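# Find the cracked bed slat and move it to the table

## Task

Six slats sit loose in a bed frame, and one of them has a hidden internal split that cannot be seen (pressing on slats to test them is allowed). Remove that split slat and set it down on the table so that it touches no part of the frame and lies fully within the table's edges. The remaining five slats must all be seated in the frame at the end. Anything that stays in place only because the robot is holding it does not count. Finish by releasing everything and moving the grippers away.

## Robot and tools

Robot: two arms, left_arm and right_arm, each ending in a parallel gripper. Both arms share one scene frame: origin on the table top midway between the arms, +x pointing out over the table, +z up, and left_arm on the +y side. The names left and right do not tell you which side of an image an arm shows up on. A gripper's fingers point along its own +z axis and close along its own y axis. Its reported position is the point between the finger pads, roughly 1 cm back from the tips. Reported hand positions can be slightly wrong, more so when the arm reaches far.

A command row always has 16 numbers, one list covering both arms even when only one arm should move: left_arm x, y, z, qw, qx, qy, qz, opening, then right_arm in the same order. x, y, z are an absolute target position for that gripper in metres in the scene frame, and qw, qx, qy, qz an absolute target orientation quaternion (w first), also in the scene frame. Opening runs from -1 (closed) to +1 (fully open, 0.094 m). To keep an arm still, repeat its whole pose from the last result before it stopped, plus the opening it should keep. To keep an orientation steady, send the same quaternion every time rather than copying a drifted reported one.

Tools:
execute_actions(actions, pictures): actions is an empty list (just report state, with pictures), or a list holding one item. An action item is {"rows": [...], "steps": n} with 1 to 15 rows of 16 numbers and n up to 15 (default 15, minimum 9); each row is used for one 1/30 s control step and the last row repeats. A wait item is {"steps": n} with n up to 300, counted from the previous result, so reply time eats into it. The result is read 9 steps before the action ends; those remaining steps run while the next reply is being written. A target more than 0.6 m from an arm's last reported position along any gripper axis makes the whole call refused, and nothing is sent. pictures true adds camera images.
move(target, speed): target is one 16-number row as above (absolute poses for both arms). Each gripper travels a straight line toward its pose; both finish together, within 0.5 to 10 s (cut off at 10 s). speed is the path top speed in m/s, 0.002 to 0.5, default 0.25; rotation is capped at twice that in rad/s. Openings are applied at the start. Paths ignore obstacles and the other arm. The result adds a move: line saying how it ended (done, off_target, moving, held, fault) and which limits acted, plus each gripper's distance from its pose. limits=paced means a sent pose was clipped; limits=held means a safety check blocked some steps, after which the arm may jump faster than speed.
wait(seconds): 0 to 10 s, nothing new is sent; returns state with pictures.
zoom_image(camera, region): camera is cam_left_wrist or cam_right_wrist (both 616x616 fisheye wrist cameras); region is [x0, y0, x1, y1] in image pixels, top-left origin, at most 504x504.
finished_scene(scene): ends the current scene (number 1 or 2) and grades it; irreversible. Call it only after the slat is placed and the grippers have let go and backed off.

Motion behaviour: every control step the commanded pose is limited to 70 mm and 16 degrees from the measured pose, and damped inverse kinematics puts position before orientation. Arms often stop a centimetre or more short, usually low. After an action, an arm only continues up to its last clipped pose, so check the result and send the remainder. Joint limits (rad): waist -2.880..2.880, shoulder 0..3.142, elbow 0..3.019, wrist pitch -1.693..1.571, wrist yaw -1.571..1.571, wrist roll -2.094..2.094.

Reading results: the state line lists each arm's position and quaternion. grip_measured is finger opening on the command scale; to hold something command about 0.03 below it (less for a lighter grip). Readings may be off by around 1 mm. A pose unreachable line names an arm whose command was altered or blocked; HELD marks steps where a row was not sent. Hand target (only when nothing is kept back) shows where the controller is driving each gripper. Joint torques are noisy, offset and affected by friction; use them only roughly, e.g. a slat that bends or gives under a press may be the split one, and force or deflection changes can hint at it. MOTOR HOT warns at 85 C; at 100 C an OVER-TEMPERATURE FAULT drops that arm, so avoid holding loads for long. FAULT lines signal stops.

Cautions: knocking anything off the table fails the task. Press slats gently and slowly, since faster contact and targets set deeper past the surface push harder. Do not let the arms collide or push on each other. Avoid drops, slips and slams. Place the split slat wholly on the table, clear of the frame, and leave the five good slats seated on their own.

Each tool is called as name(argument=value, ...) on one line, values as JSON.

## Session

execute_actions(actions=[])

Scene clock: 0.00 s of 5100.00 s.
left_arm: end_effector_position=(+0.4498, +0.6278, +0.3185) grip_measured=+1.000 end_effector_quat_wxyz=(+0.459, +0.402, +0.557, +0.563) | right_arm: end_effector_position=(+0.1481, -0.0927, +0.2610) grip_measured=+1.000 end_effector_quat_wxyz=(+0.016, +0.986, -0.022, +0.164)
Joint positions: left_arm=[0.844 1.195 0.633 0.628 0.552 1.476 0.094] | right_arm=[ 1.119  0.723  0.894 -1.651  0.32  -1.926  0.094]
Joint velocities: left_arm=[-0.005 -0.015  0.002  0.002 -0.037 -0.037  0.   ] | right_arm=[ 0.005 -0.005 -0.002  0.002  0.022 -0.037  0.   ]
Joint torques (N m, as the arm reports them, + toward a larger angle): no reading
Motor temperatures (°C, as the motors report them): left_arm=[17 18 19 18 17 20] | right_arm=[19 19 17 17 16 19]
Hand target (left_arm): +0.453, +0.631, +0.333; +0.461, +0.401, +0.547, +0.573
Hand target (right_arm): +0.150, -0.089, +0.271; +0.004, +0.985, -0.024, +0.169

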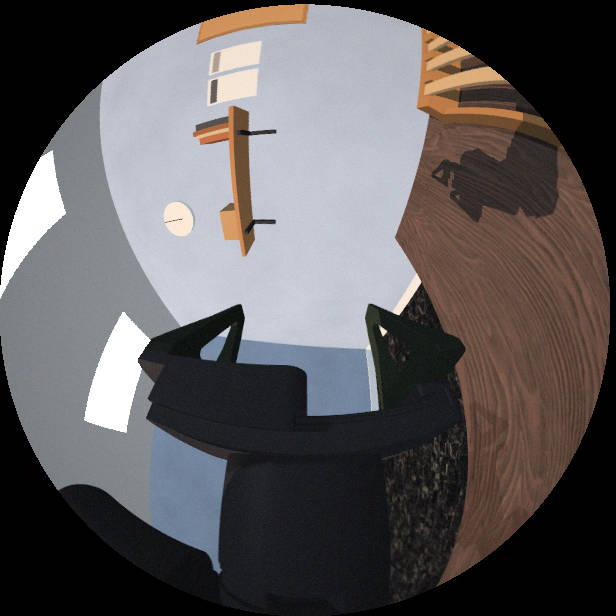

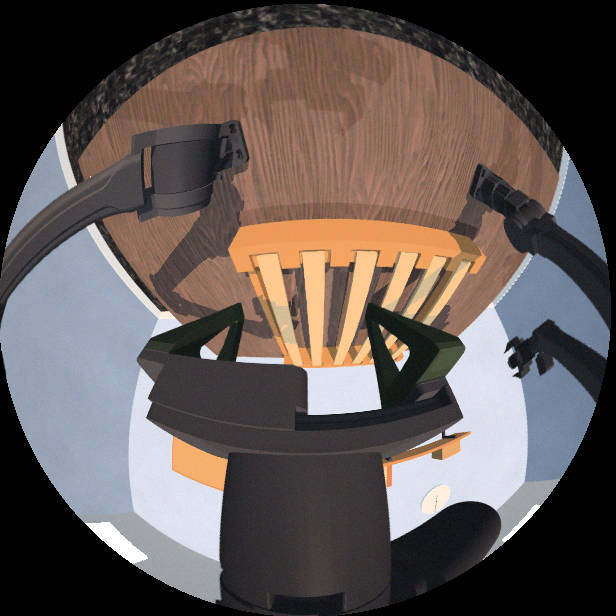

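zoom_image(camera="cam_right_wrist", region=[210, 200, 510, 380])

zoom_image(camera="cam_left_wrist", region=[380, 10, 600, 170])

Region (210, 200, 510, 380) of cam_right_wrist's 616x616 image, scaled by 1.680, with more detail than that image has; it fills the top 302 rows of this view, and the rest is white.

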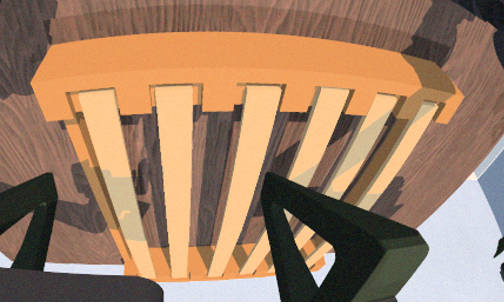

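Region (380, 10, 600, 170) of cam_left_wrist's 616x616 image, scaled by 2.291, with more detail than that image has; it fills the top 367 rows of this view, and the rest is white.

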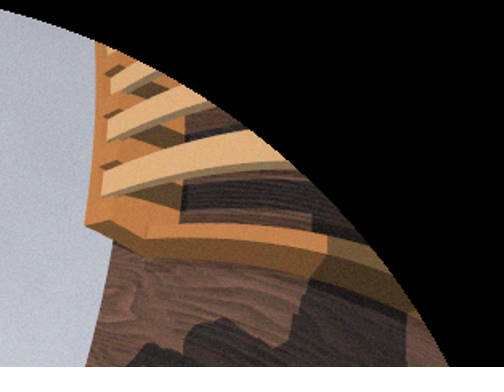

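move(target=[0.36,0.3,0.27,0,0.707,0.707,0,1,0.36,-0.24,0.27,0,0.707,-0.707,0,1], speed=0.4)

Scene clock: 4.23 s of 5100.00 s.
left_arm: end_effector_position=(+0.3474, +0.3054, +0.2500) grip_measured=+1.000 end_effector_quat_wxyz=(-0.001, +0.709, +0.705, -0.017) | right_arm: end_effector_position=(+0.3446, -0.2334, +0.2559) grip_measured=+1.000 end_effector_quat_wxyz=(+0.012, +0.714, -0.700, -0.020)
Joint positions: left_arm=[-0.049  1.137  1.119 -1.576  0.026  1.499  0.094] | right_arm=[-0.051  1.191  1.175 -1.601 -0.011 -1.575  0.094]
Joint velocities: left_arm=[-0.005 -0.015  0.007 -0.017 -0.007 -0.081  0.   ] | right_arm=[-0.005 -0.005  0.002 -0.012  0.007 -0.007  0.   ]
Joint torques (N m, as the arm reports them, + toward a larger angle): left_arm=[ 1.15 -7.58 13.77 -1.24  0.29 -0.09] | right_arm=[-1.22 -5.15 14.   -0.27 -0.3   0.08]
Motor temperatures (°C, as the motors report them): left_arm=[17 18 21 18 17 20] | right_arm=[19 19 18 17 16 19]
Hand target (left_arm): +0.357, +0.302, +0.267; +0.013, +0.707, +0.707, -0.007
Hand target (right_arm): +0.355, -0.236, +0.270; +0.002, +0.708, -0.706, -0.011
Off the commanded pose (left_arm): 0.024 m, 2 deg.
Off the commanded pose (right_arm): 0.022 m, 3 deg.
Kept back: nothing.
move: off_target (left_arm, right_arm)
camera_calibration (this result's frames):
cam_left_wrist: T_world_to_cam=[[-0.999387, -0.00406626, 0.0347635, 0.337083], [0.0159568, 0.83107, 0.555939, -0.393459], [-0.0311515, 0.556153, -0.830496, 0.173059], [0, 0, 0, 1]] pos_world=[0.348546, 0.232115, 0.350745]
cam_right_wrist: T_world_to_cam=[[0.99835, 0.0264215, -0.0509861, -0.326178], [0.0512099, -0.811385, 0.582265, -0.352067], [-0.0259851, -0.583915, -0.811399, 0.204843], [0, 0, 0, 1]] pos_world=[0.348992, -0.157432, 0.354575]

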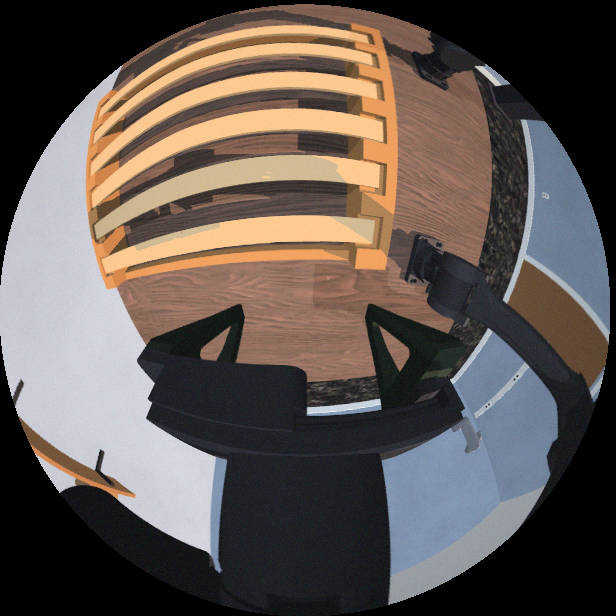

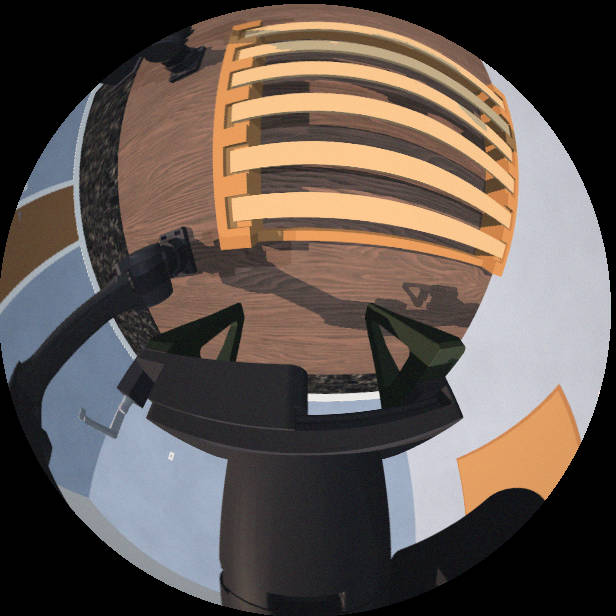

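zoom_image(camera="cam_right_wrist", region=[200, 10, 452, 262])

zoom_image(camera="cam_left_wrist", region=[180, 20, 432, 272])

zoom_image(camera="cam_right_wrist", region=[380, 70, 600, 290])

Region (200, 10, 452, 262) of cam_right_wrist's 616x616 image, scaled by 2.000, with more detail than that image has.

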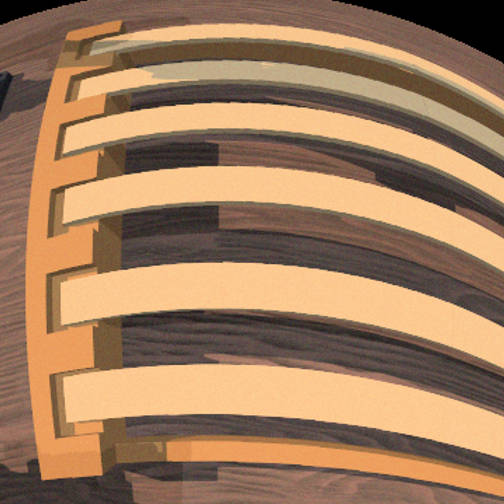

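Region (180, 20, 432, 272) of cam_left_wrist's 616x616 image, scaled by 2.000, with more detail than that image has.

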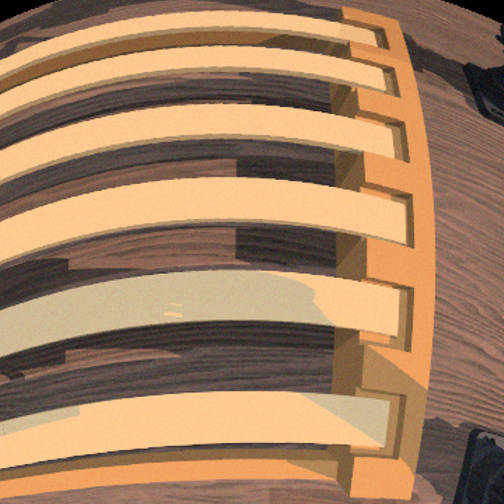

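Region (380, 70, 600, 290) of cam_right_wrist's 616x616 image, scaled by 2.291, with more detail than that image has.

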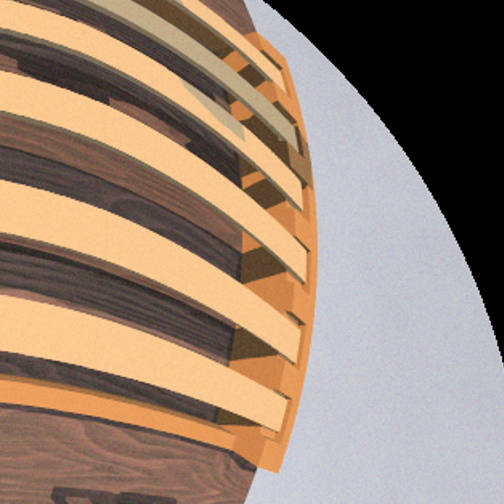

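move(target=[0.49,0.273,0.15,0,0,1,0,-1,0.49,0.007,0.15,0,0,-1,0,-1], speed=0.4)

Scene clock: 8.33 s of 5100.00 s.
left_arm: end_effector_position=(+0.4727, +0.2796, +0.1414) grip_measured=-0.997 end_effector_quat_wxyz=(-0.020, -0.000, +1.000, -0.000) | right_arm: end_effector_position=(+0.4762, -0.0062, +0.1432) grip_measured=-0.987 end_effector_quat_wxyz=(-0.010, -0.000, +1.000, -0.009)
Joint positions: left_arm=[-0.095  1.535  1.204 -1.278  0.005 -0.124  0.   ] | right_arm=[ 0.419  1.715  1.433 -1.315  0.007  0.484  0.001]
Joint velocities: left_arm=[-0.005  0.005  0.002  0.007  0.007 -0.081  0.001] | right_arm=[ 0.005 -0.005 -0.012  0.032 -0.051  0.007 -0.001]
Joint torques (N m, as the arm reports them, + toward a larger angle): left_arm=[  0.7  -12.23  13.03  -0.43  -0.12  -0.12] | right_arm=[  0.2  -11.31  13.6    0.19   0.01   0.09]
Motor temperatures (°C, as the motors report them): left_arm=[17 18 21 18 17 20] | right_arm=[19 19 19 17 16 19]
Hand target (left_arm): +0.490, +0.272, +0.152; -0.000, +0.000, +1.000, -0.001
Hand target (right_arm): +0.489, +0.005, +0.151; +0.003, +0.000, +1.000, -0.003
Off the commanded pose (left_arm): 0.020 m, 2 deg.
Off the commanded pose (right_arm): 0.020 m, 2 deg.
Kept back: nothing.
move: off_target (left_arm, right_arm)
camera_calibration (this result's frames):
cam_left_wrist: T_world_to_cam=[[0.0113436, -0.999895, 0.00896923, 0.27031], [-0.794439, -0.00356483, 0.607333, 0.295526], [-0.607237, -0.0140148, -0.794397, 0.527756], [0, 0, 0, 1]] pos_world=[0.552184, 0.278732, 0.237341]
cam_right_wrist: T_world_to_cam=[[0.00773822, -0.999889, 0.0127397, -0.0130929], [-0.793507, 0.00161272, 0.608559, 0.294605], [-0.608512, -0.0148182, -0.793406, 0.527808], [0, 0, 0, 1]] pos_world=[0.55505, -0.00574537, 0.239648]

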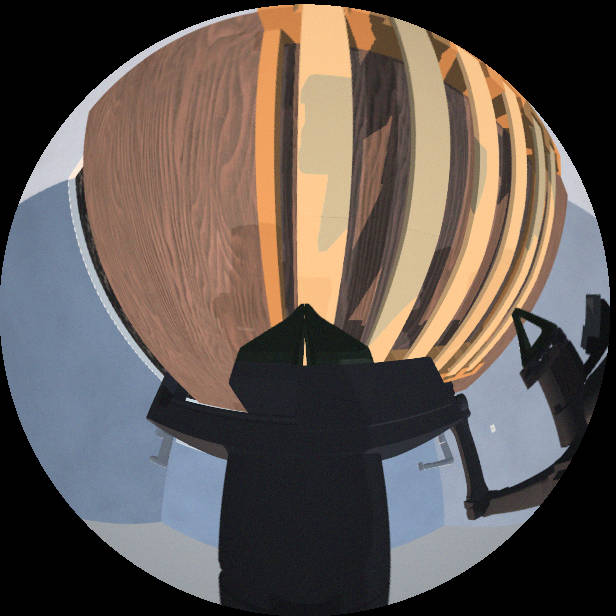

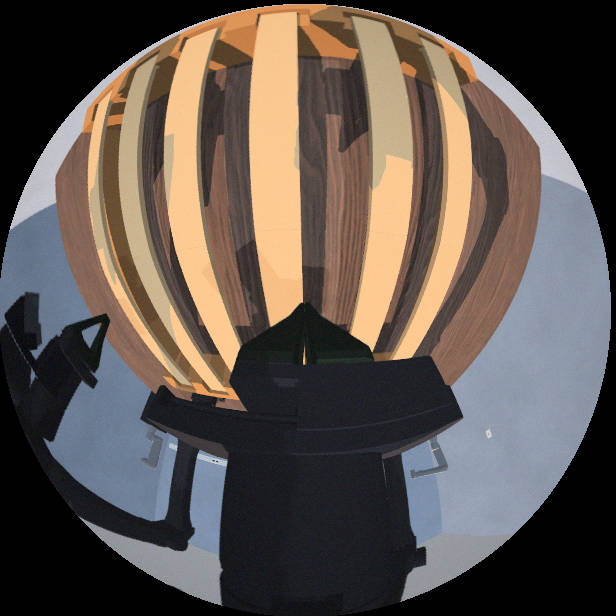

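move(target=[0.52,0.257,0.115,0,0,1,0,-1,0.52,0.028,0.115,0,0,1,0,-1], speed=0.1)

Scene clock: 9.67 s of 5100.00 s.
left_arm: end_effector_position=(+0.5020, +0.2644, +0.1095) grip_measured=-0.997 end_effector_quat_wxyz=(-0.017, -0.000, +1.000, +0.000) | right_arm: end_effector_position=(+0.5067, +0.0126, +0.1095) grip_measured=-0.987 end_effector_quat_wxyz=(-0.014, +0.003, +1.000, -0.009)
Joint positions: left_arm=[-0.12   1.638  1.239 -1.204  0.004 -0.148  0.   ] | right_arm=[ 0.422  1.835  1.506 -1.275  0.002  0.494  0.001]
Joint velocities: left_arm=[-0.024 -0.005  0.007 -0.002 -0.007 -0.081 -0.   ] | right_arm=[-0.005  0.005 -0.002 -0.007  0.007 -0.022 -0.   ]
Joint torques (N m, as the arm reports them, + toward a larger angle): left_arm=[  0.77 -13.21  12.49  -0.31  -0.11  -0.11] | right_arm=[  0.59 -13.13  13.39   0.35  -0.16   0.07]
Motor temperatures (°C, as the motors report them): left_arm=[17 18 21 18 17 20] | right_arm=[19 19 19 17 16 19]
Hand target (left_arm): +0.519, +0.256, +0.116; -0.000, +0.000, +1.000, -0.001
Hand target (right_arm): +0.519, +0.028, +0.115; +0.000, +0.000, +1.000, -0.000
Off the commanded pose (left_arm): 0.020 m, 2 deg.
Off the commanded pose (right_arm): 0.021 m, 2 deg.
Kept back: nothing.
move: off_target (left_arm, right_arm)
camera_calibration (this result's frames):
cam_left_wrist: T_world_to_cam=[[0.0108659, -0.999907, 0.00821446, 0.255451], [-0.798164, -0.00372448, 0.602428, 0.340558], [-0.602342, -0.0131024, -0.798131, 0.517697], [0, 0, 0, 1]] pos_world=[0.580876, 0.263478, 0.205929]
cam_right_wrist: T_world_to_cam=[[0.000846257, -0.999924, 0.0122687, 0.00939861], [-0.78888, 0.00687213, 0.614508, 0.336272], [-0.614546, -0.0101986, -0.788815, 0.522398], [0, 0, 0, 1]] pos_world=[0.586308, 0.0124147, 0.205318]

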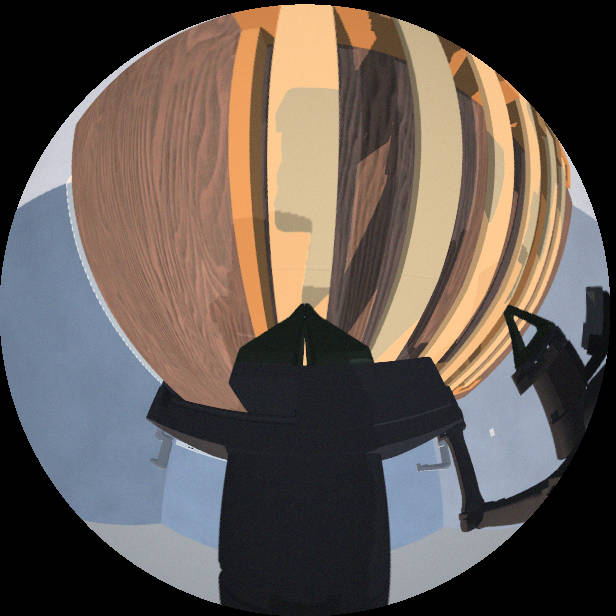

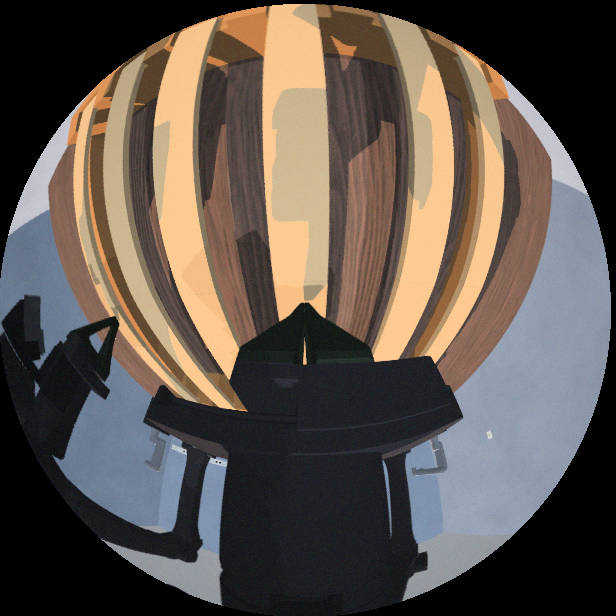

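execute_actions(actions=[{"rows":[[0.52,0.257,0.113,0,0,1,0,-1,0.52,0.03,0.113,0,0,1,0,-1],[0.52,0.257,0.111,0,0,1,0,-1,0.52,0.03,0.111,0,0,1,0,-1],[0.52,0.257,0.109,0,0,1,0,-1,0.52,0.03,0.109,0,0,1,0,-1],[0.52,0.257,0.107,0,0,1,0,-1,0.52,0.03,0.107,0,0,1,0,-1],[0.52,0.257,0.105,0,0,1,0,-1,0.52,0.03,0.105,0,0,1,0,-1],[0.52,0.257,0.103,0,0,1,0,-1,0.52,0.03,0.103,0,0,1,0,-1],[0.52,0.257,0.101,0,0,1,0,-1,0.52,0.03,0.101,0,0,1,0,-1],[0.52,0.257,0.099,0,0,1,0,-1,0.52,0.03,0.099,0,0,1,0,-1],[0.52,0.257,0.097,0,0,1,0,-1,0.52,0.03,0.097,0,0,1,0,-1],[0.52,0.257,0.095,0,0,1,0,-1,0.52,0.03,0.095,0,0,1,0,-1]],"steps":15}])

move(target=[0.52,0.257,0.08,0,0,1,0,-1,0.52,0.03,0.08,0,0,1,0,-1], speed=0.03)

Scene clock: 11.10 s of 5100.00 s.
left_arm: end_effector_position=(+0.5069, +0.2638, +0.1075) grip_measured=-0.997 end_effector_quat_wxyz=(-0.008, -0.000, +1.000, -0.001) | right_arm: end_effector_position=(+0.5098, +0.0154, +0.1093) grip_measured=-0.987 end_effector_quat_wxyz=(-0.007, +0.003, +1.000, -0.005)
Joint positions: left_arm=[-0.12   1.642  1.239 -1.183  0.004 -0.149  0.   ] | right_arm=[ 0.424  1.835  1.507 -1.259  0.002  0.496  0.001]
Joint velocities: left_arm=[-0.005  0.044  0.007  0.09  -0.007  0.022 -0.   ] | right_arm=[ 0.015  0.024 -0.002  0.149 -0.022 -0.007 -0.002]
Joint torques (N m, as the arm reports them, + toward a larger angle): left_arm=[  0.9  -12.87  10.83  -0.07  -0.13  -0.1 ] | right_arm=[  0.78 -12.02  12.03   0.46  -0.15   0.09]
Motor temperatures (°C, as the motors report them): left_arm=[17 18 22 18 17 20] | right_arm=[19 19 20 17 16 19]
Steps of this call (steps 1 to 37: nothing new was sent; steps 38 to 43: the first 6 steps of this action). Readings (end_effector_position):
38: left_arm (+0.5023, +0.2644, +0.1095) | right_arm (+0.5069, +0.0127, +0.1096)
39: left_arm (+0.5028, +0.2644, +0.1094) | right_arm (+0.5071, +0.0130, +0.1096)
41: left_arm (+0.5048, +0.2641, +0.1089) | right_arm (+0.5083, +0.0139, +0.1096)
43: the state above

Scene clock: 12.77 s of 5100.00 s.
left_arm: end_effector_position=(+0.5159, +0.2625, +0.1062) grip_measured=-0.997 end_effector_quat_wxyz=(+0.010, -0.000, +1.000, -0.003) | right_arm: end_effector_position=(+0.5213, +0.0220, +0.1019) grip_measured=-0.987 end_effector_quat_wxyz=(+0.011, +0.003, +1.000, +0.005)
Joint positions: left_arm=[-0.12   1.643  1.236 -1.142  0.004 -0.149  0.   ] | right_arm=[ 0.425  1.849  1.507 -1.204  0.002  0.497  0.001]
Joint velocities: left_arm=[-0.015  0.024  0.007  0.012  0.066 -0.066  0.   ] | right_arm=[-0.005 -0.005 -0.002 -0.002 -0.051  0.051  0.001]
Joint torques (N m, as the arm reports them, + toward a larger angle): left_arm=[  0.93 -10.76   8.02   1.07  -0.13  -0.1 ] | right_arm=[  0.47 -11.88   9.12   0.78  -0.14   0.07]
Motor temperatures (°C, as the motors report them): left_arm=[17 18 22 18 17 20] | right_arm=[19 19 20 17 16 19]
Hand target (left_arm): +0.519, +0.257, +0.081; +0.000, +0.000, +1.000, +0.000
Hand target (right_arm): +0.519, +0.029, +0.080; +0.000, +0.000, +1.000, -0.000
Off your previous action's commanded pose (left_arm): 0.017 m, 0 deg at its last step (step 9 of this call).
Off your previous action's commanded pose (right_arm): 0.014 m, 0 deg at its last step (step 9 of this call).
Off the commanded pose (left_arm): 0.027 m, 1 deg.
Off the commanded pose (right_arm): 0.023 m, 1 deg.
Kept back: nothing.
move: off_target (left_arm, right_arm)
camera_calibration (this result's frames):
cam_left_wrist: T_world_to_cam=[[0.0105916, -0.999815, 0.0160509, 0.252666], [-0.82934, 0.000184353, 0.558744, 0.373283], [-0.558644, -0.0192297, -0.829185, 0.50582], [0, 0, 0, 1]] pos_world=[0.589476, 0.262277, 0.206793]
cam_right_wrist: T_world_to_cam=[[0.000140578, -0.999894, -0.0145863, 0.022013], [-0.818911, -0.00848647, 0.573857, 0.372522], [-0.57392, 0.0118642, -0.818826, 0.506882], [0, 0, 0, 1]] pos_world=[0.595969, 0.0191583, 0.201595]

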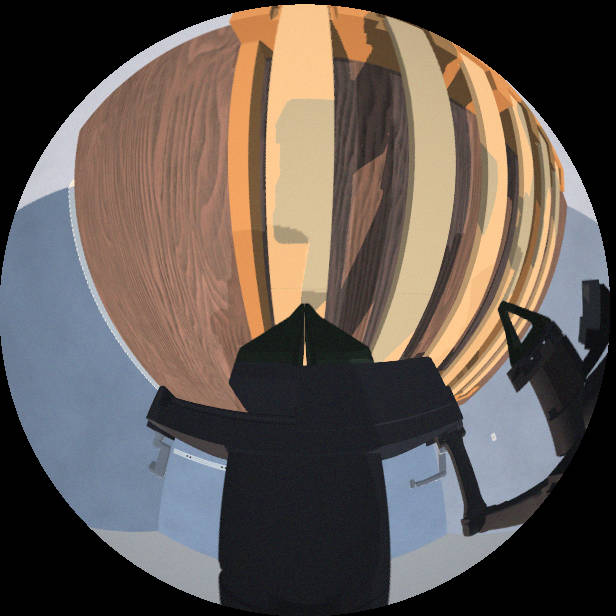

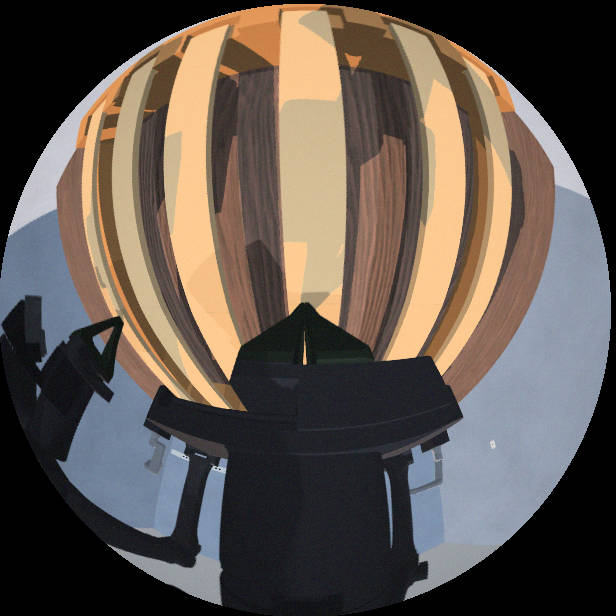

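move(target=[0.52,0.257,0.055,0,0,1,0,-1,0.52,0.03,0.055,0,0,1,0,-1], speed=0.05)

Scene clock: 14.27 s of 5100.00 s.
left_arm: end_effector_position=(+0.5156, +0.2625, +0.1028) grip_measured=-0.997 end_effector_quat_wxyz=(+0.019, -0.000, +1.000, -0.005) | right_arm: end_effector_position=(+0.5211, +0.0220, +0.0981) grip_measured=-0.987 end_effector_quat_wxyz=(+0.016, +0.003, +1.000, +0.007)
Joint positions: left_arm=[-0.12   1.636  1.217 -1.112  0.004 -0.149  0.   ] | right_arm=[ 0.425  1.846  1.491 -1.182  0.002  0.497  0.001]
Joint velocities: left_arm=[-0.005 -0.005  0.002  0.007  0.007  0.051  0.   ] | right_arm=[ 0.005 -0.015  0.007 -0.012 -0.022  0.007 -0.002]
Joint torques (N m, as the arm reports them, + toward a larger angle): left_arm=[ 0.89 -8.28  6.39  2.61 -0.12 -0.09] | right_arm=[  0.51 -10.15   7.14   1.92  -0.15   0.05]
Motor temperatures (°C, as the motors report them): left_arm=[17 18 22 18 17 20] | right_arm=[19 19 20 17 16 19]
Hand target (left_arm): +0.516, +0.258, +0.058; -0.000, +0.000, +1.000, +0.000
Hand target (right_arm): +0.517, +0.028, +0.057; -0.000, -0.000, +1.000, -0.000
Off the commanded pose (left_arm): 0.048 m, 2 deg.
Off the commanded pose (right_arm): 0.044 m, 2 deg.
Kept back: nothing.
move: off_target (left_arm, right_arm)
camera_calibration (this result's frames):
cam_left_wrist: T_world_to_cam=[[0.0102889, -0.99977, 0.0188286, 0.252622], [-0.838911, 0.0016166, 0.544266, 0.381048], [-0.544171, -0.0213954, -0.838702, 0.496888], [0, 0, 0, 1]] pos_world=[0.587458, 0.262579, 0.204593]
cam_right_wrist: T_world_to_cam=[[0.000298195, -0.999808, -0.0195917, 0.0223238], [-0.823799, -0.0113518, 0.566769, 0.377829], [-0.566882, 0.0159706, -0.823644, 0.500364], [0, 0, 0, 1]] pos_world=[0.594896, 0.0186174, 0.198418]

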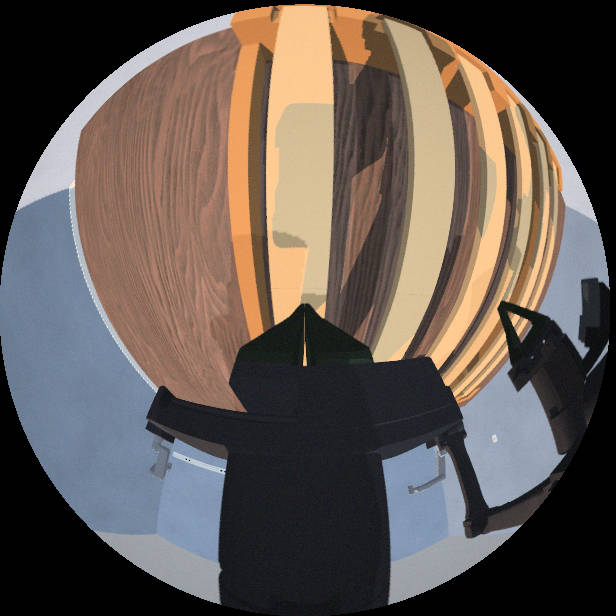

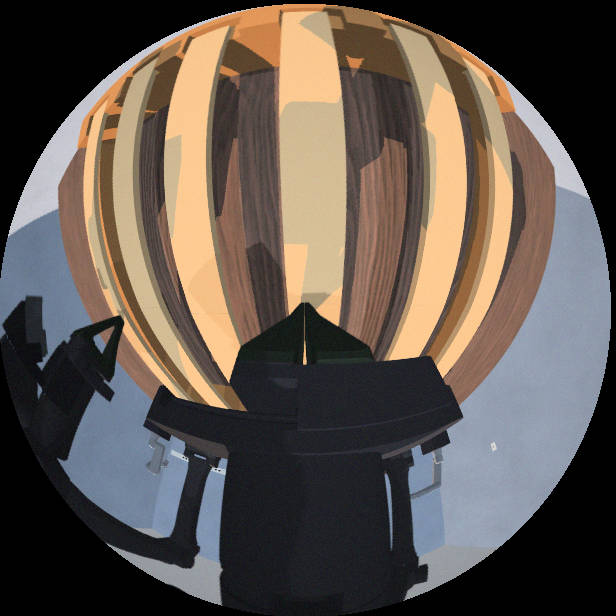

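move(target=[0.52,0.25,0.14,0,0,1,0,-1,0.52,0.02,0.14,0,0,1,0,-1], speed=0.15)

move(target=[0.52,0.167,0.13,0,0,1,0,-1,0.52,-0.076,0.13,0,0,1,0,-1], speed=0.2)

Scene clock: 15.43 s of 5100.00 s.
left_arm: end_effector_position=(+0.5080, +0.2570, +0.1328) grip_measured=-0.997 end_effector_quat_wxyz=(-0.007, +0.000, +1.000, -0.001) | right_arm: end_effector_position=(+0.5079, +0.0149, +0.1196) grip_measured=-0.987 end_effector_quat_wxyz=(-0.018, +0.002, +1.000, -0.011)
Joint positions: left_arm=[-0.134  1.623  1.285 -1.248  0.004 -0.162  0.   ] | right_arm=[ 0.425  1.838  1.539 -1.314  0.002  0.494  0.001]
Joint velocities: left_arm=[ 0.005  0.005  0.007 -0.002 -0.066 -0.051  0.001] | right_arm=[-0.015 -0.005 -0.002 -0.017 -0.022 -0.022  0.001]
Joint torques (N m, as the arm reports them, + toward a larger angle): left_arm=[  0.81 -13.38  12.49  -1.16  -0.08  -0.11] | right_arm=[ -0.75 -15.22  13.08  -0.21  -0.16  -0.07]
Motor temperatures (°C, as the motors report them): left_arm=[17 18 22 18 17 20] | right_arm=[19 19 20 17 16 19]
Hand target (left_arm): +0.519, +0.250, +0.140; +0.000, -0.000, +1.000, -0.001
Hand target (right_arm): +0.519, +0.020, +0.140; +0.000, -0.000, +1.000, +0.000
Off the commanded pose (left_arm): 0.016 m, 1 deg.
Off the commanded pose (right_arm): 0.024 m, 2 deg.
Kept back: nothing.
move: off_target (left_arm, right_arm)
camera_calibration (this result's frames):
cam_left_wrist: T_world_to_cam=[[0.0102958, -0.999895, 0.0101626, 0.247795], [-0.809, -0.00235596, 0.587804, 0.338415], [-0.587719, -0.0142734, -0.808939, 0.534172], [0, 0, 0, 1]] pos_world=[0.58517, 0.256191, 0.230672]
cam_right_wrist: T_world_to_cam=[[0.00324949, -0.999857, 0.0165857, 0.00989154], [-0.78338, 0.00776345, 0.621494, 0.327388], [-0.621534, -0.0150125, -0.783243, 0.534059], [0, 0, 0, 1]] pos_world=[0.588373, 0.015366, 0.214664]

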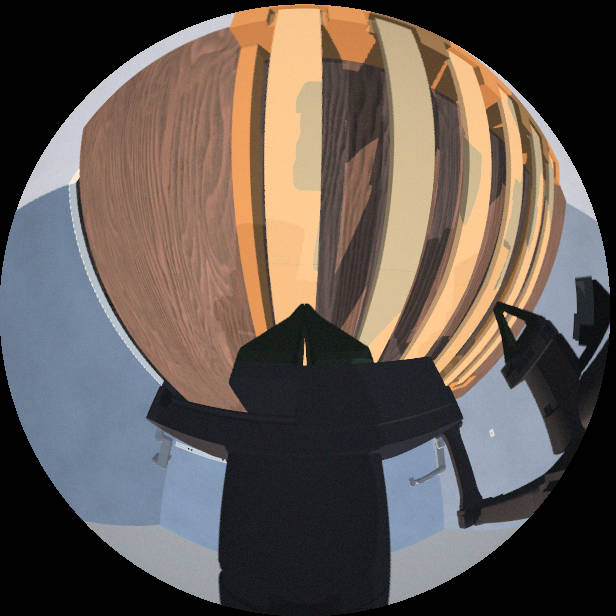

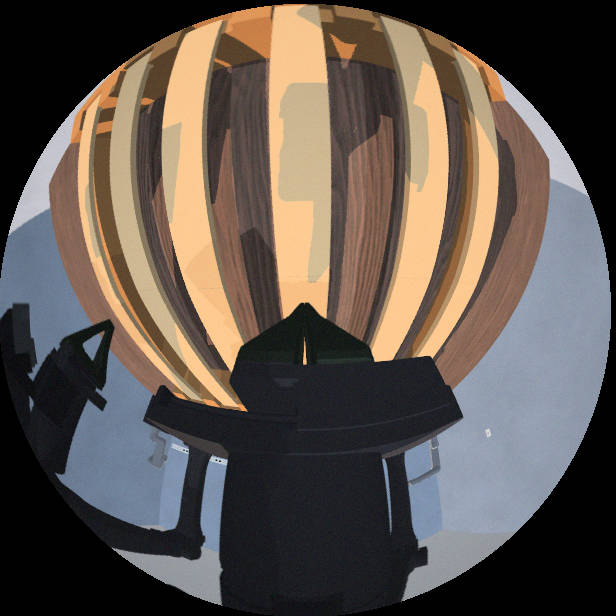

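Scene clock: 16.43 s of 5100.00 s.
left_arm: end_effector_position=(+0.5024, +0.1714, +0.1214) grip_measured=-0.997 end_effector_quat_wxyz=(-0.015, +0.008, +1.000, +0.003) | right_arm: end_effector_position=(+0.5177, -0.0805, +0.1211) grip_measured=-0.987 end_effector_quat_wxyz=(-0.014, +0.009, +1.000, -0.005)
Joint positions: left_arm=[-0.312  1.682  1.328 -1.248  0.004 -0.325  0.   ] | right_arm=[ 0.25   1.759  1.431 -1.273  0.001  0.334  0.001]
Joint velocities: left_arm=[ 0.005 -0.024 -0.002  0.002  0.066  0.037 -0.   ] | right_arm=[-0.005 -0.015  0.002  0.002 -0.037 -0.007  0.   ]
Joint torques (N m, as the arm reports them, + toward a larger angle): left_arm=[  1.94 -14.16  12.94  -0.78   0.02  -0.09] | right_arm=[  0.21 -14.29   9.54   0.47  -0.18  -0.11]
Motor temperatures (°C, as the motors report them): left_arm=[17 18 22 18 17 20] | right_arm=[19 19 20 17 16 19]
Hand target (left_arm): +0.518, +0.167, +0.131; -0.001, +0.000, +1.000, -0.002
Hand target (right_arm): +0.520, -0.075, +0.130; -0.001, +0.000, +1.000, +0.000
Off the commanded pose (left_arm): 0.020 m, 2 deg.
Off the commanded pose (right_arm): 0.010 m, 2 deg.
Kept back: nothing.
move: off_target (left_arm)
camera_calibration (this result's frames):
cam_left_wrist: T_world_to_cam=[[-0.00528565, -0.999983, 0.00260111, 0.171085], [-0.800212, 0.0057896, 0.599689, 0.33307], [-0.599694, 0.00108831, -0.800229, 0.522767], [0, 0, 0, 1]] pos_world=[0.580931, 0.168585, 0.21815]
cam_right_wrist: T_world_to_cam=[[-0.0107305, -0.99993, 0.00504853, -0.0769258], [-0.788252, 0.0115653, 0.615244, 0.338437], [-0.615259, 0.00262237, -0.788321, 0.538691], [0, 0, 0, 1]] pos_world=[0.597383, -0.0822472, 0.216828]

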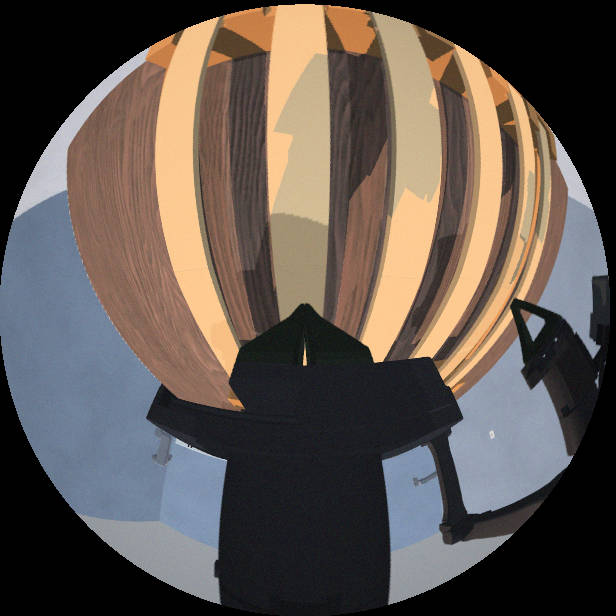

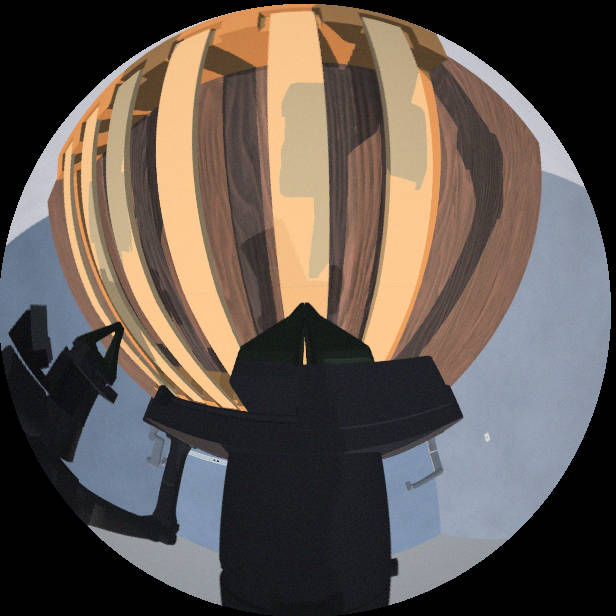

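move(target=[0.52,0.172,0.08,0,0,1,0,-1,0.52,-0.076,0.08,0,0,1,0,-1], speed=0.04)

move(target=[0.52,0.172,0.055,0,0,1,0,-1,0.52,-0.076,0.055,0,0,1,0,-1], speed=0.05)

Scene clock: 18.13 s of 5100.00 s.
left_arm: end_effector_position=(+0.5163, +0.1665, +0.0987) grip_measured=-0.997 end_effector_quat_wxyz=(+0.009, +0.007, +1.000, -0.005) | right_arm: end_effector_position=(+0.5171, -0.0807, +0.0988) grip_measured=-0.987 end_effector_quat_wxyz=(+0.001, +0.008, +1.000, -0.000)
Joint positions: left_arm=[-0.312  1.71   1.301 -1.143  0.003 -0.327  0.   ] | right_arm=[ 0.25   1.758  1.368 -1.179  0.001  0.331  0.001]
Joint velocities: left_arm=[-0.005 -0.015 -0.007 -0.012 -0.007 -0.037 -0.001] | right_arm=[ 0.005 -0.005  0.007  0.012 -0.022  0.007 -0.   ]
Joint torques (N m, as the arm reports them, + toward a larger angle): left_arm=[  2.5  -12.9    8.38   0.32  -0.15  -0.03] | right_arm=[ -0.04 -11.21   7.95   1.5   -0.09  -0.11]
Motor temperatures (°C, as the motors report them): left_arm=[17 18 22 18 17 20] | right_arm=[19 19 20 17 16 19]
Hand target (left_arm): +0.520, +0.172, +0.080; -0.000, -0.000, +1.000, +0.000
Hand target (right_arm): +0.519, -0.076, +0.080; -0.000, +0.000, +1.000, -0.000
Off the commanded pose (left_arm): 0.020 m, 1 deg.
Off the commanded pose (right_arm): 0.020 m, 1 deg.
Kept back: nothing.
move: off_target (left_arm, right_arm)
camera_calibration (this result's frames):
cam_left_wrist: T_world_to_cam=[[-0.00350195, -0.999819, 0.0187254, 0.163822], [-0.827648, 0.0134074, 0.561088, 0.374558], [-0.561237, -0.0135331, -0.827545, 0.498179], [0, 0, 0, 1]] pos_world=[0.590172, 0.165512, 0.199038]
cam_right_wrist: T_world_to_cam=[[-0.0084389, -0.999951, -0.00523602, -0.0771778], [-0.806634, 0.00371259, 0.59104, 0.362972], [-0.590991, 0.00921128, -0.806625, 0.510547], [0, 0, 0, 1]] pos_world=[0.593863, -0.0832244, 0.196885]

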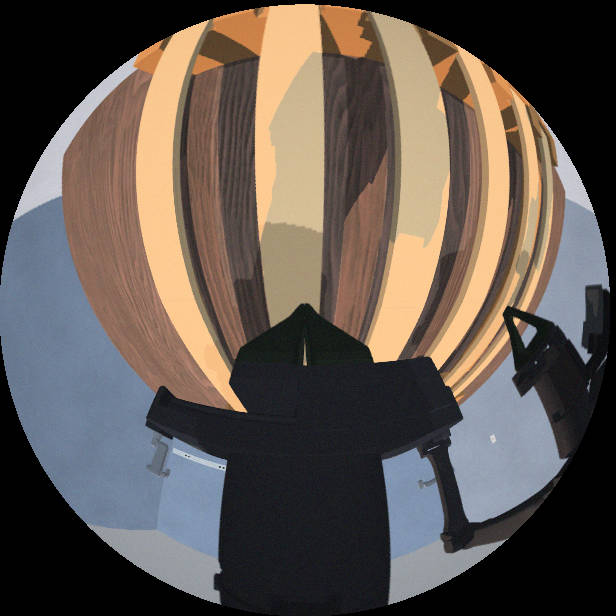

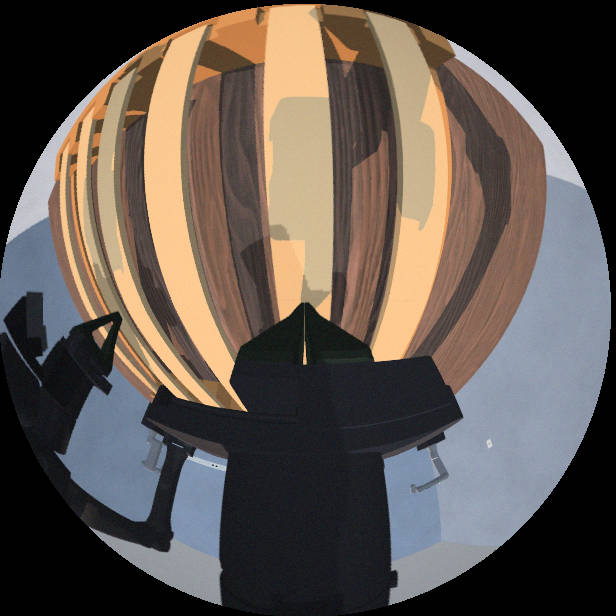

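Scene clock: 19.27 s of 5100.00 s.
left_arm: end_effector_position=(+0.5163, +0.1666, +0.0896) grip_measured=-0.997 end_effector_quat_wxyz=(+0.017, +0.007, +1.000, -0.007) | right_arm: end_effector_position=(+0.5169, -0.0807, +0.0967) grip_measured=-0.987 end_effector_quat_wxyz=(+0.014, +0.007, +1.000, +0.004)
Joint positions: left_arm=[-0.312  1.71   1.275 -1.1    0.003 -0.327  0.   ] | right_arm=[ 0.25   1.743  1.341 -1.14   0.001  0.331  0.001]
Joint velocities: left_arm=[ 0.005 -0.005 -0.002 -0.022 -0.022 -0.007  0.001] | right_arm=[-0.005 -0.015 -0.017  0.007  0.022  0.037  0.001]
Joint torques (N m, as the arm reports them, + toward a larger angle): left_arm=[  2.58 -10.75   7.45   1.18  -0.1   -0.03] | right_arm=[ 0.   -8.43  7.    2.15 -0.1  -0.11]
Motor temperatures (°C, as the motors report them): left_arm=[17 18 22 18 17 20] | right_arm=[19 19 20 17 16 19]
Hand target (left_arm): +0.518, +0.172, +0.056; -0.000, -0.000, +1.000, -0.000
Hand target (right_arm): +0.517, -0.077, +0.057; -0.000, -0.000, +1.000, -0.000
Off the commanded pose (left_arm): 0.035 m, 2 deg.
Off the commanded pose (right_arm): 0.042 m, 2 deg.
Kept back: nothing.
move: off_target (left_arm, right_arm)
camera_calibration (this result's frames):
cam_left_wrist: T_world_to_cam=[[-0.00383118, -0.999707, 0.0239166, 0.163735], [-0.836489, 0.0163096, 0.54774, 0.384947], [-0.54797, -0.0179075, -0.836307, 0.485364], [0, 0, 0, 1]] pos_world=[0.588597, 0.166101, 0.191146]
cam_right_wrist: T_world_to_cam=[[-0.00780152, -0.99987, -0.0141018, -0.0767364], [-0.821995, -0.00161828, 0.569493, 0.373587], [-0.569442, 0.0160345, -0.821875, 0.499626], [0, 0, 0, 1]] pos_world=[0.590996, -0.0841331, 0.196792]

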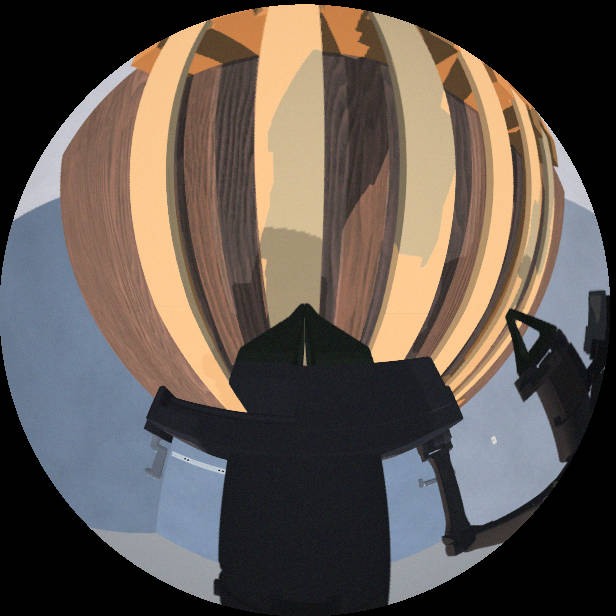

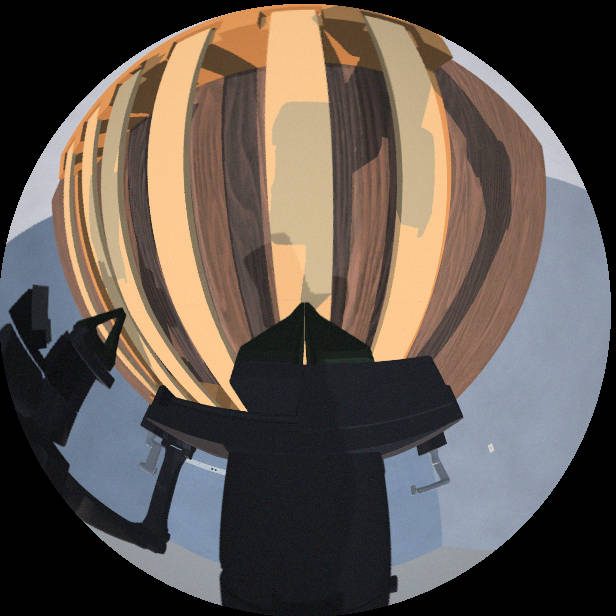

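move(target=[0.535,0.176,0.14,0,0,1,0,-1,0.52,-0.085,0.145,0,0,1,0,-1], speed=0.15)

move(target=[0.54,0.176,0.125,0,0,1,0,0.45,0.52,-0.16,0.13,0,0,1,0,-1], speed=0.2)

Scene clock: 20.60 s of 5100.00 s.
left_arm: end_effector_position=(+0.5215, +0.1740, +0.1365) grip_measured=-0.997 end_effector_quat_wxyz=(-0.004, -0.001, +1.000, -0.000) | right_arm: end_effector_position=(+0.5066, -0.0841, +0.1250) grip_measured=-0.987 end_effector_quat_wxyz=(-0.020, -0.001, +1.000, -0.007)
Joint positions: left_arm=[-0.294  1.697  1.391 -1.272  0.003 -0.324  0.   ] | right_arm=[ 0.25   1.734  1.407 -1.287  0.001  0.314  0.001]
Joint velocities: left_arm=[-0.005  0.005  0.007 -0.002 -0.022 -0.051 -0.001] | right_arm=[-0.005 -0.005  0.007 -0.012 -0.007  0.066 -0.   ]
Joint torques (N m, as the arm reports them, + toward a larger angle): left_arm=[  2.54 -14.37  12.43  -1.11  -0.12   0.09] | right_arm=[ -1.44 -14.04  12.78  -0.24  -0.11  -0.08]
Motor temperatures (°C, as the motors report them): left_arm=[17 18 22 18 17 20] | right_arm=[19 20 20 17 16 19]
Hand target (left_arm): +0.534, +0.176, +0.140; +0.000, -0.000, +1.000, +0.000
Hand target (right_arm): +0.519, -0.085, +0.145; +0.000, -0.000, +1.000, +0.000
Off the commanded pose (left_arm): 0.014 m, 0 deg.
Off the commanded pose (right_arm): 0.024 m, 2 deg.
Kept back: nothing.
move: off_target (left_arm, right_arm)
camera_calibration (this result's frames):
cam_left_wrist: T_world_to_cam=[[0.0117343, -0.999887, 0.00941845, 0.163982], [-0.81316, -0.00406056, 0.582027, 0.35018], [-0.581922, -0.0144884, -0.813115, 0.541503], [0, 0, 0, 1]] pos_world=[0.59794, 0.173231, 0.234945]
cam_right_wrist: T_world_to_cam=[[0.00916768, -0.999926, 0.00804828, -0.0911476], [-0.781234, -0.00213825, 0.624235, 0.321468], [-0.624171, -0.0120104, -0.781195, 0.537391], [0, 0, 0, 1]] pos_world=[0.587401, -0.0839992, 0.21987]

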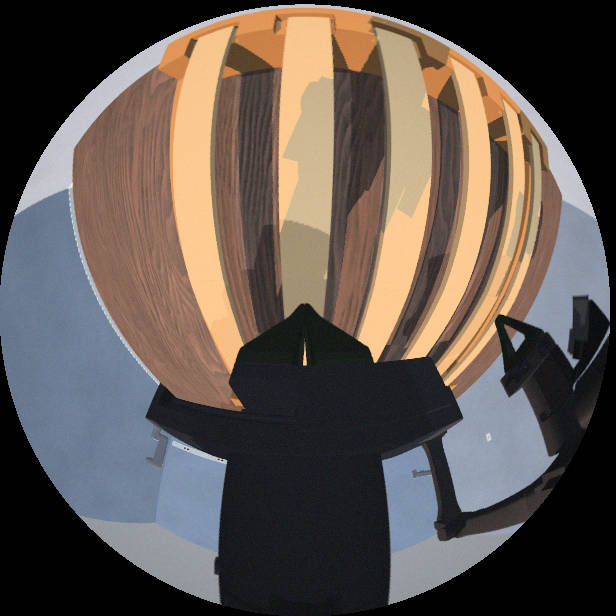

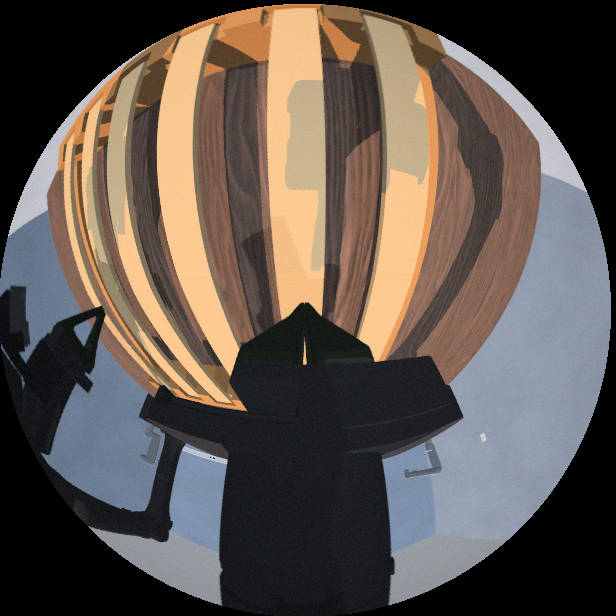

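Scene clock: 21.50 s of 5100.00 s.
left_arm: end_effector_position=(+0.5245, +0.1730, +0.1217) grip_measured=+0.449 end_effector_quat_wxyz=(-0.012, +0.001, +1.000, +0.003) | right_arm: end_effector_position=(+0.5162, -0.1639, +0.1175) grip_measured=-0.987 end_effector_quat_wxyz=(-0.019, +0.009, +1.000, -0.003)
Joint positions: left_arm=[-0.294  1.728  1.391 -1.259  0.003 -0.321  0.068] | right_arm=[ 0.089  1.716  1.362 -1.256  0.     0.173  0.001]
Joint velocities: left_arm=[-0.015 -0.005  0.012 -0.002 -0.037  0.022 -0.   ] | right_arm=[ 0.005 -0.005  0.007 -0.012  0.11  -0.11  -0.001]
Joint torques (N m, as the arm reports them, + toward a larger angle): left_arm=[  2.72 -14.88  11.67  -0.29  -0.14   0.09] | right_arm=[ -0.1  -13.97   9.61   0.45  -0.19  -0.08]
Motor temperatures (°C, as the motors report them): left_arm=[17 18 22 18 17 20] | right_arm=[19 20 20 17 16 19]
Hand target (left_arm): +0.540, +0.176, +0.125; +0.000, -0.000, +1.000, +0.000
Hand target (right_arm): +0.520, -0.159, +0.130; -0.001, +0.000, +1.000, +0.001
Off the commanded pose (left_arm): 0.016 m, 1 deg.
Off the commanded pose (right_arm): 0.014 m, 2 deg.
Kept back: nothing.
move: off_target (left_arm, right_arm)
camera_calibration (this result's frames):
cam_left_wrist: T_world_to_cam=[[0.00879376, -0.999955, 0.0035983, 0.165351], [-0.803157, -0.00491931, 0.595747, 0.354481], [-0.595703, -0.00812886, -0.803164, 0.536058], [0, 0, 0, 1]] pos_world=[0.602581, 0.171445, 0.218766]
cam_right_wrist: T_world_to_cam=[[-0.0111901, -0.999937, 0.00132158, -0.159703], [-0.782318, 0.00957788, 0.622806, 0.336108], [-0.622779, 0.00593533, -0.782376, 0.538918], [0, 0, 0, 1]] pos_world=[0.596783, -0.166111, 0.212518]

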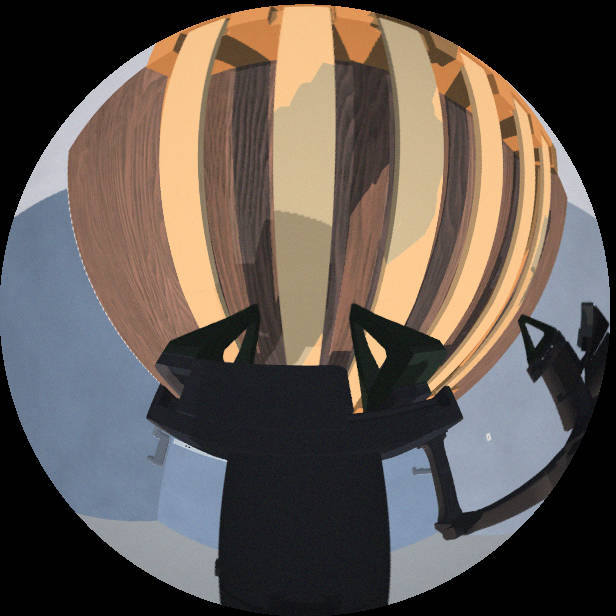

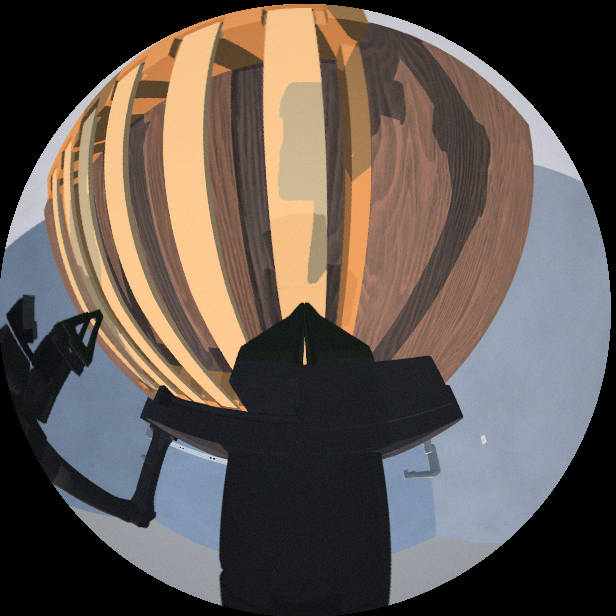

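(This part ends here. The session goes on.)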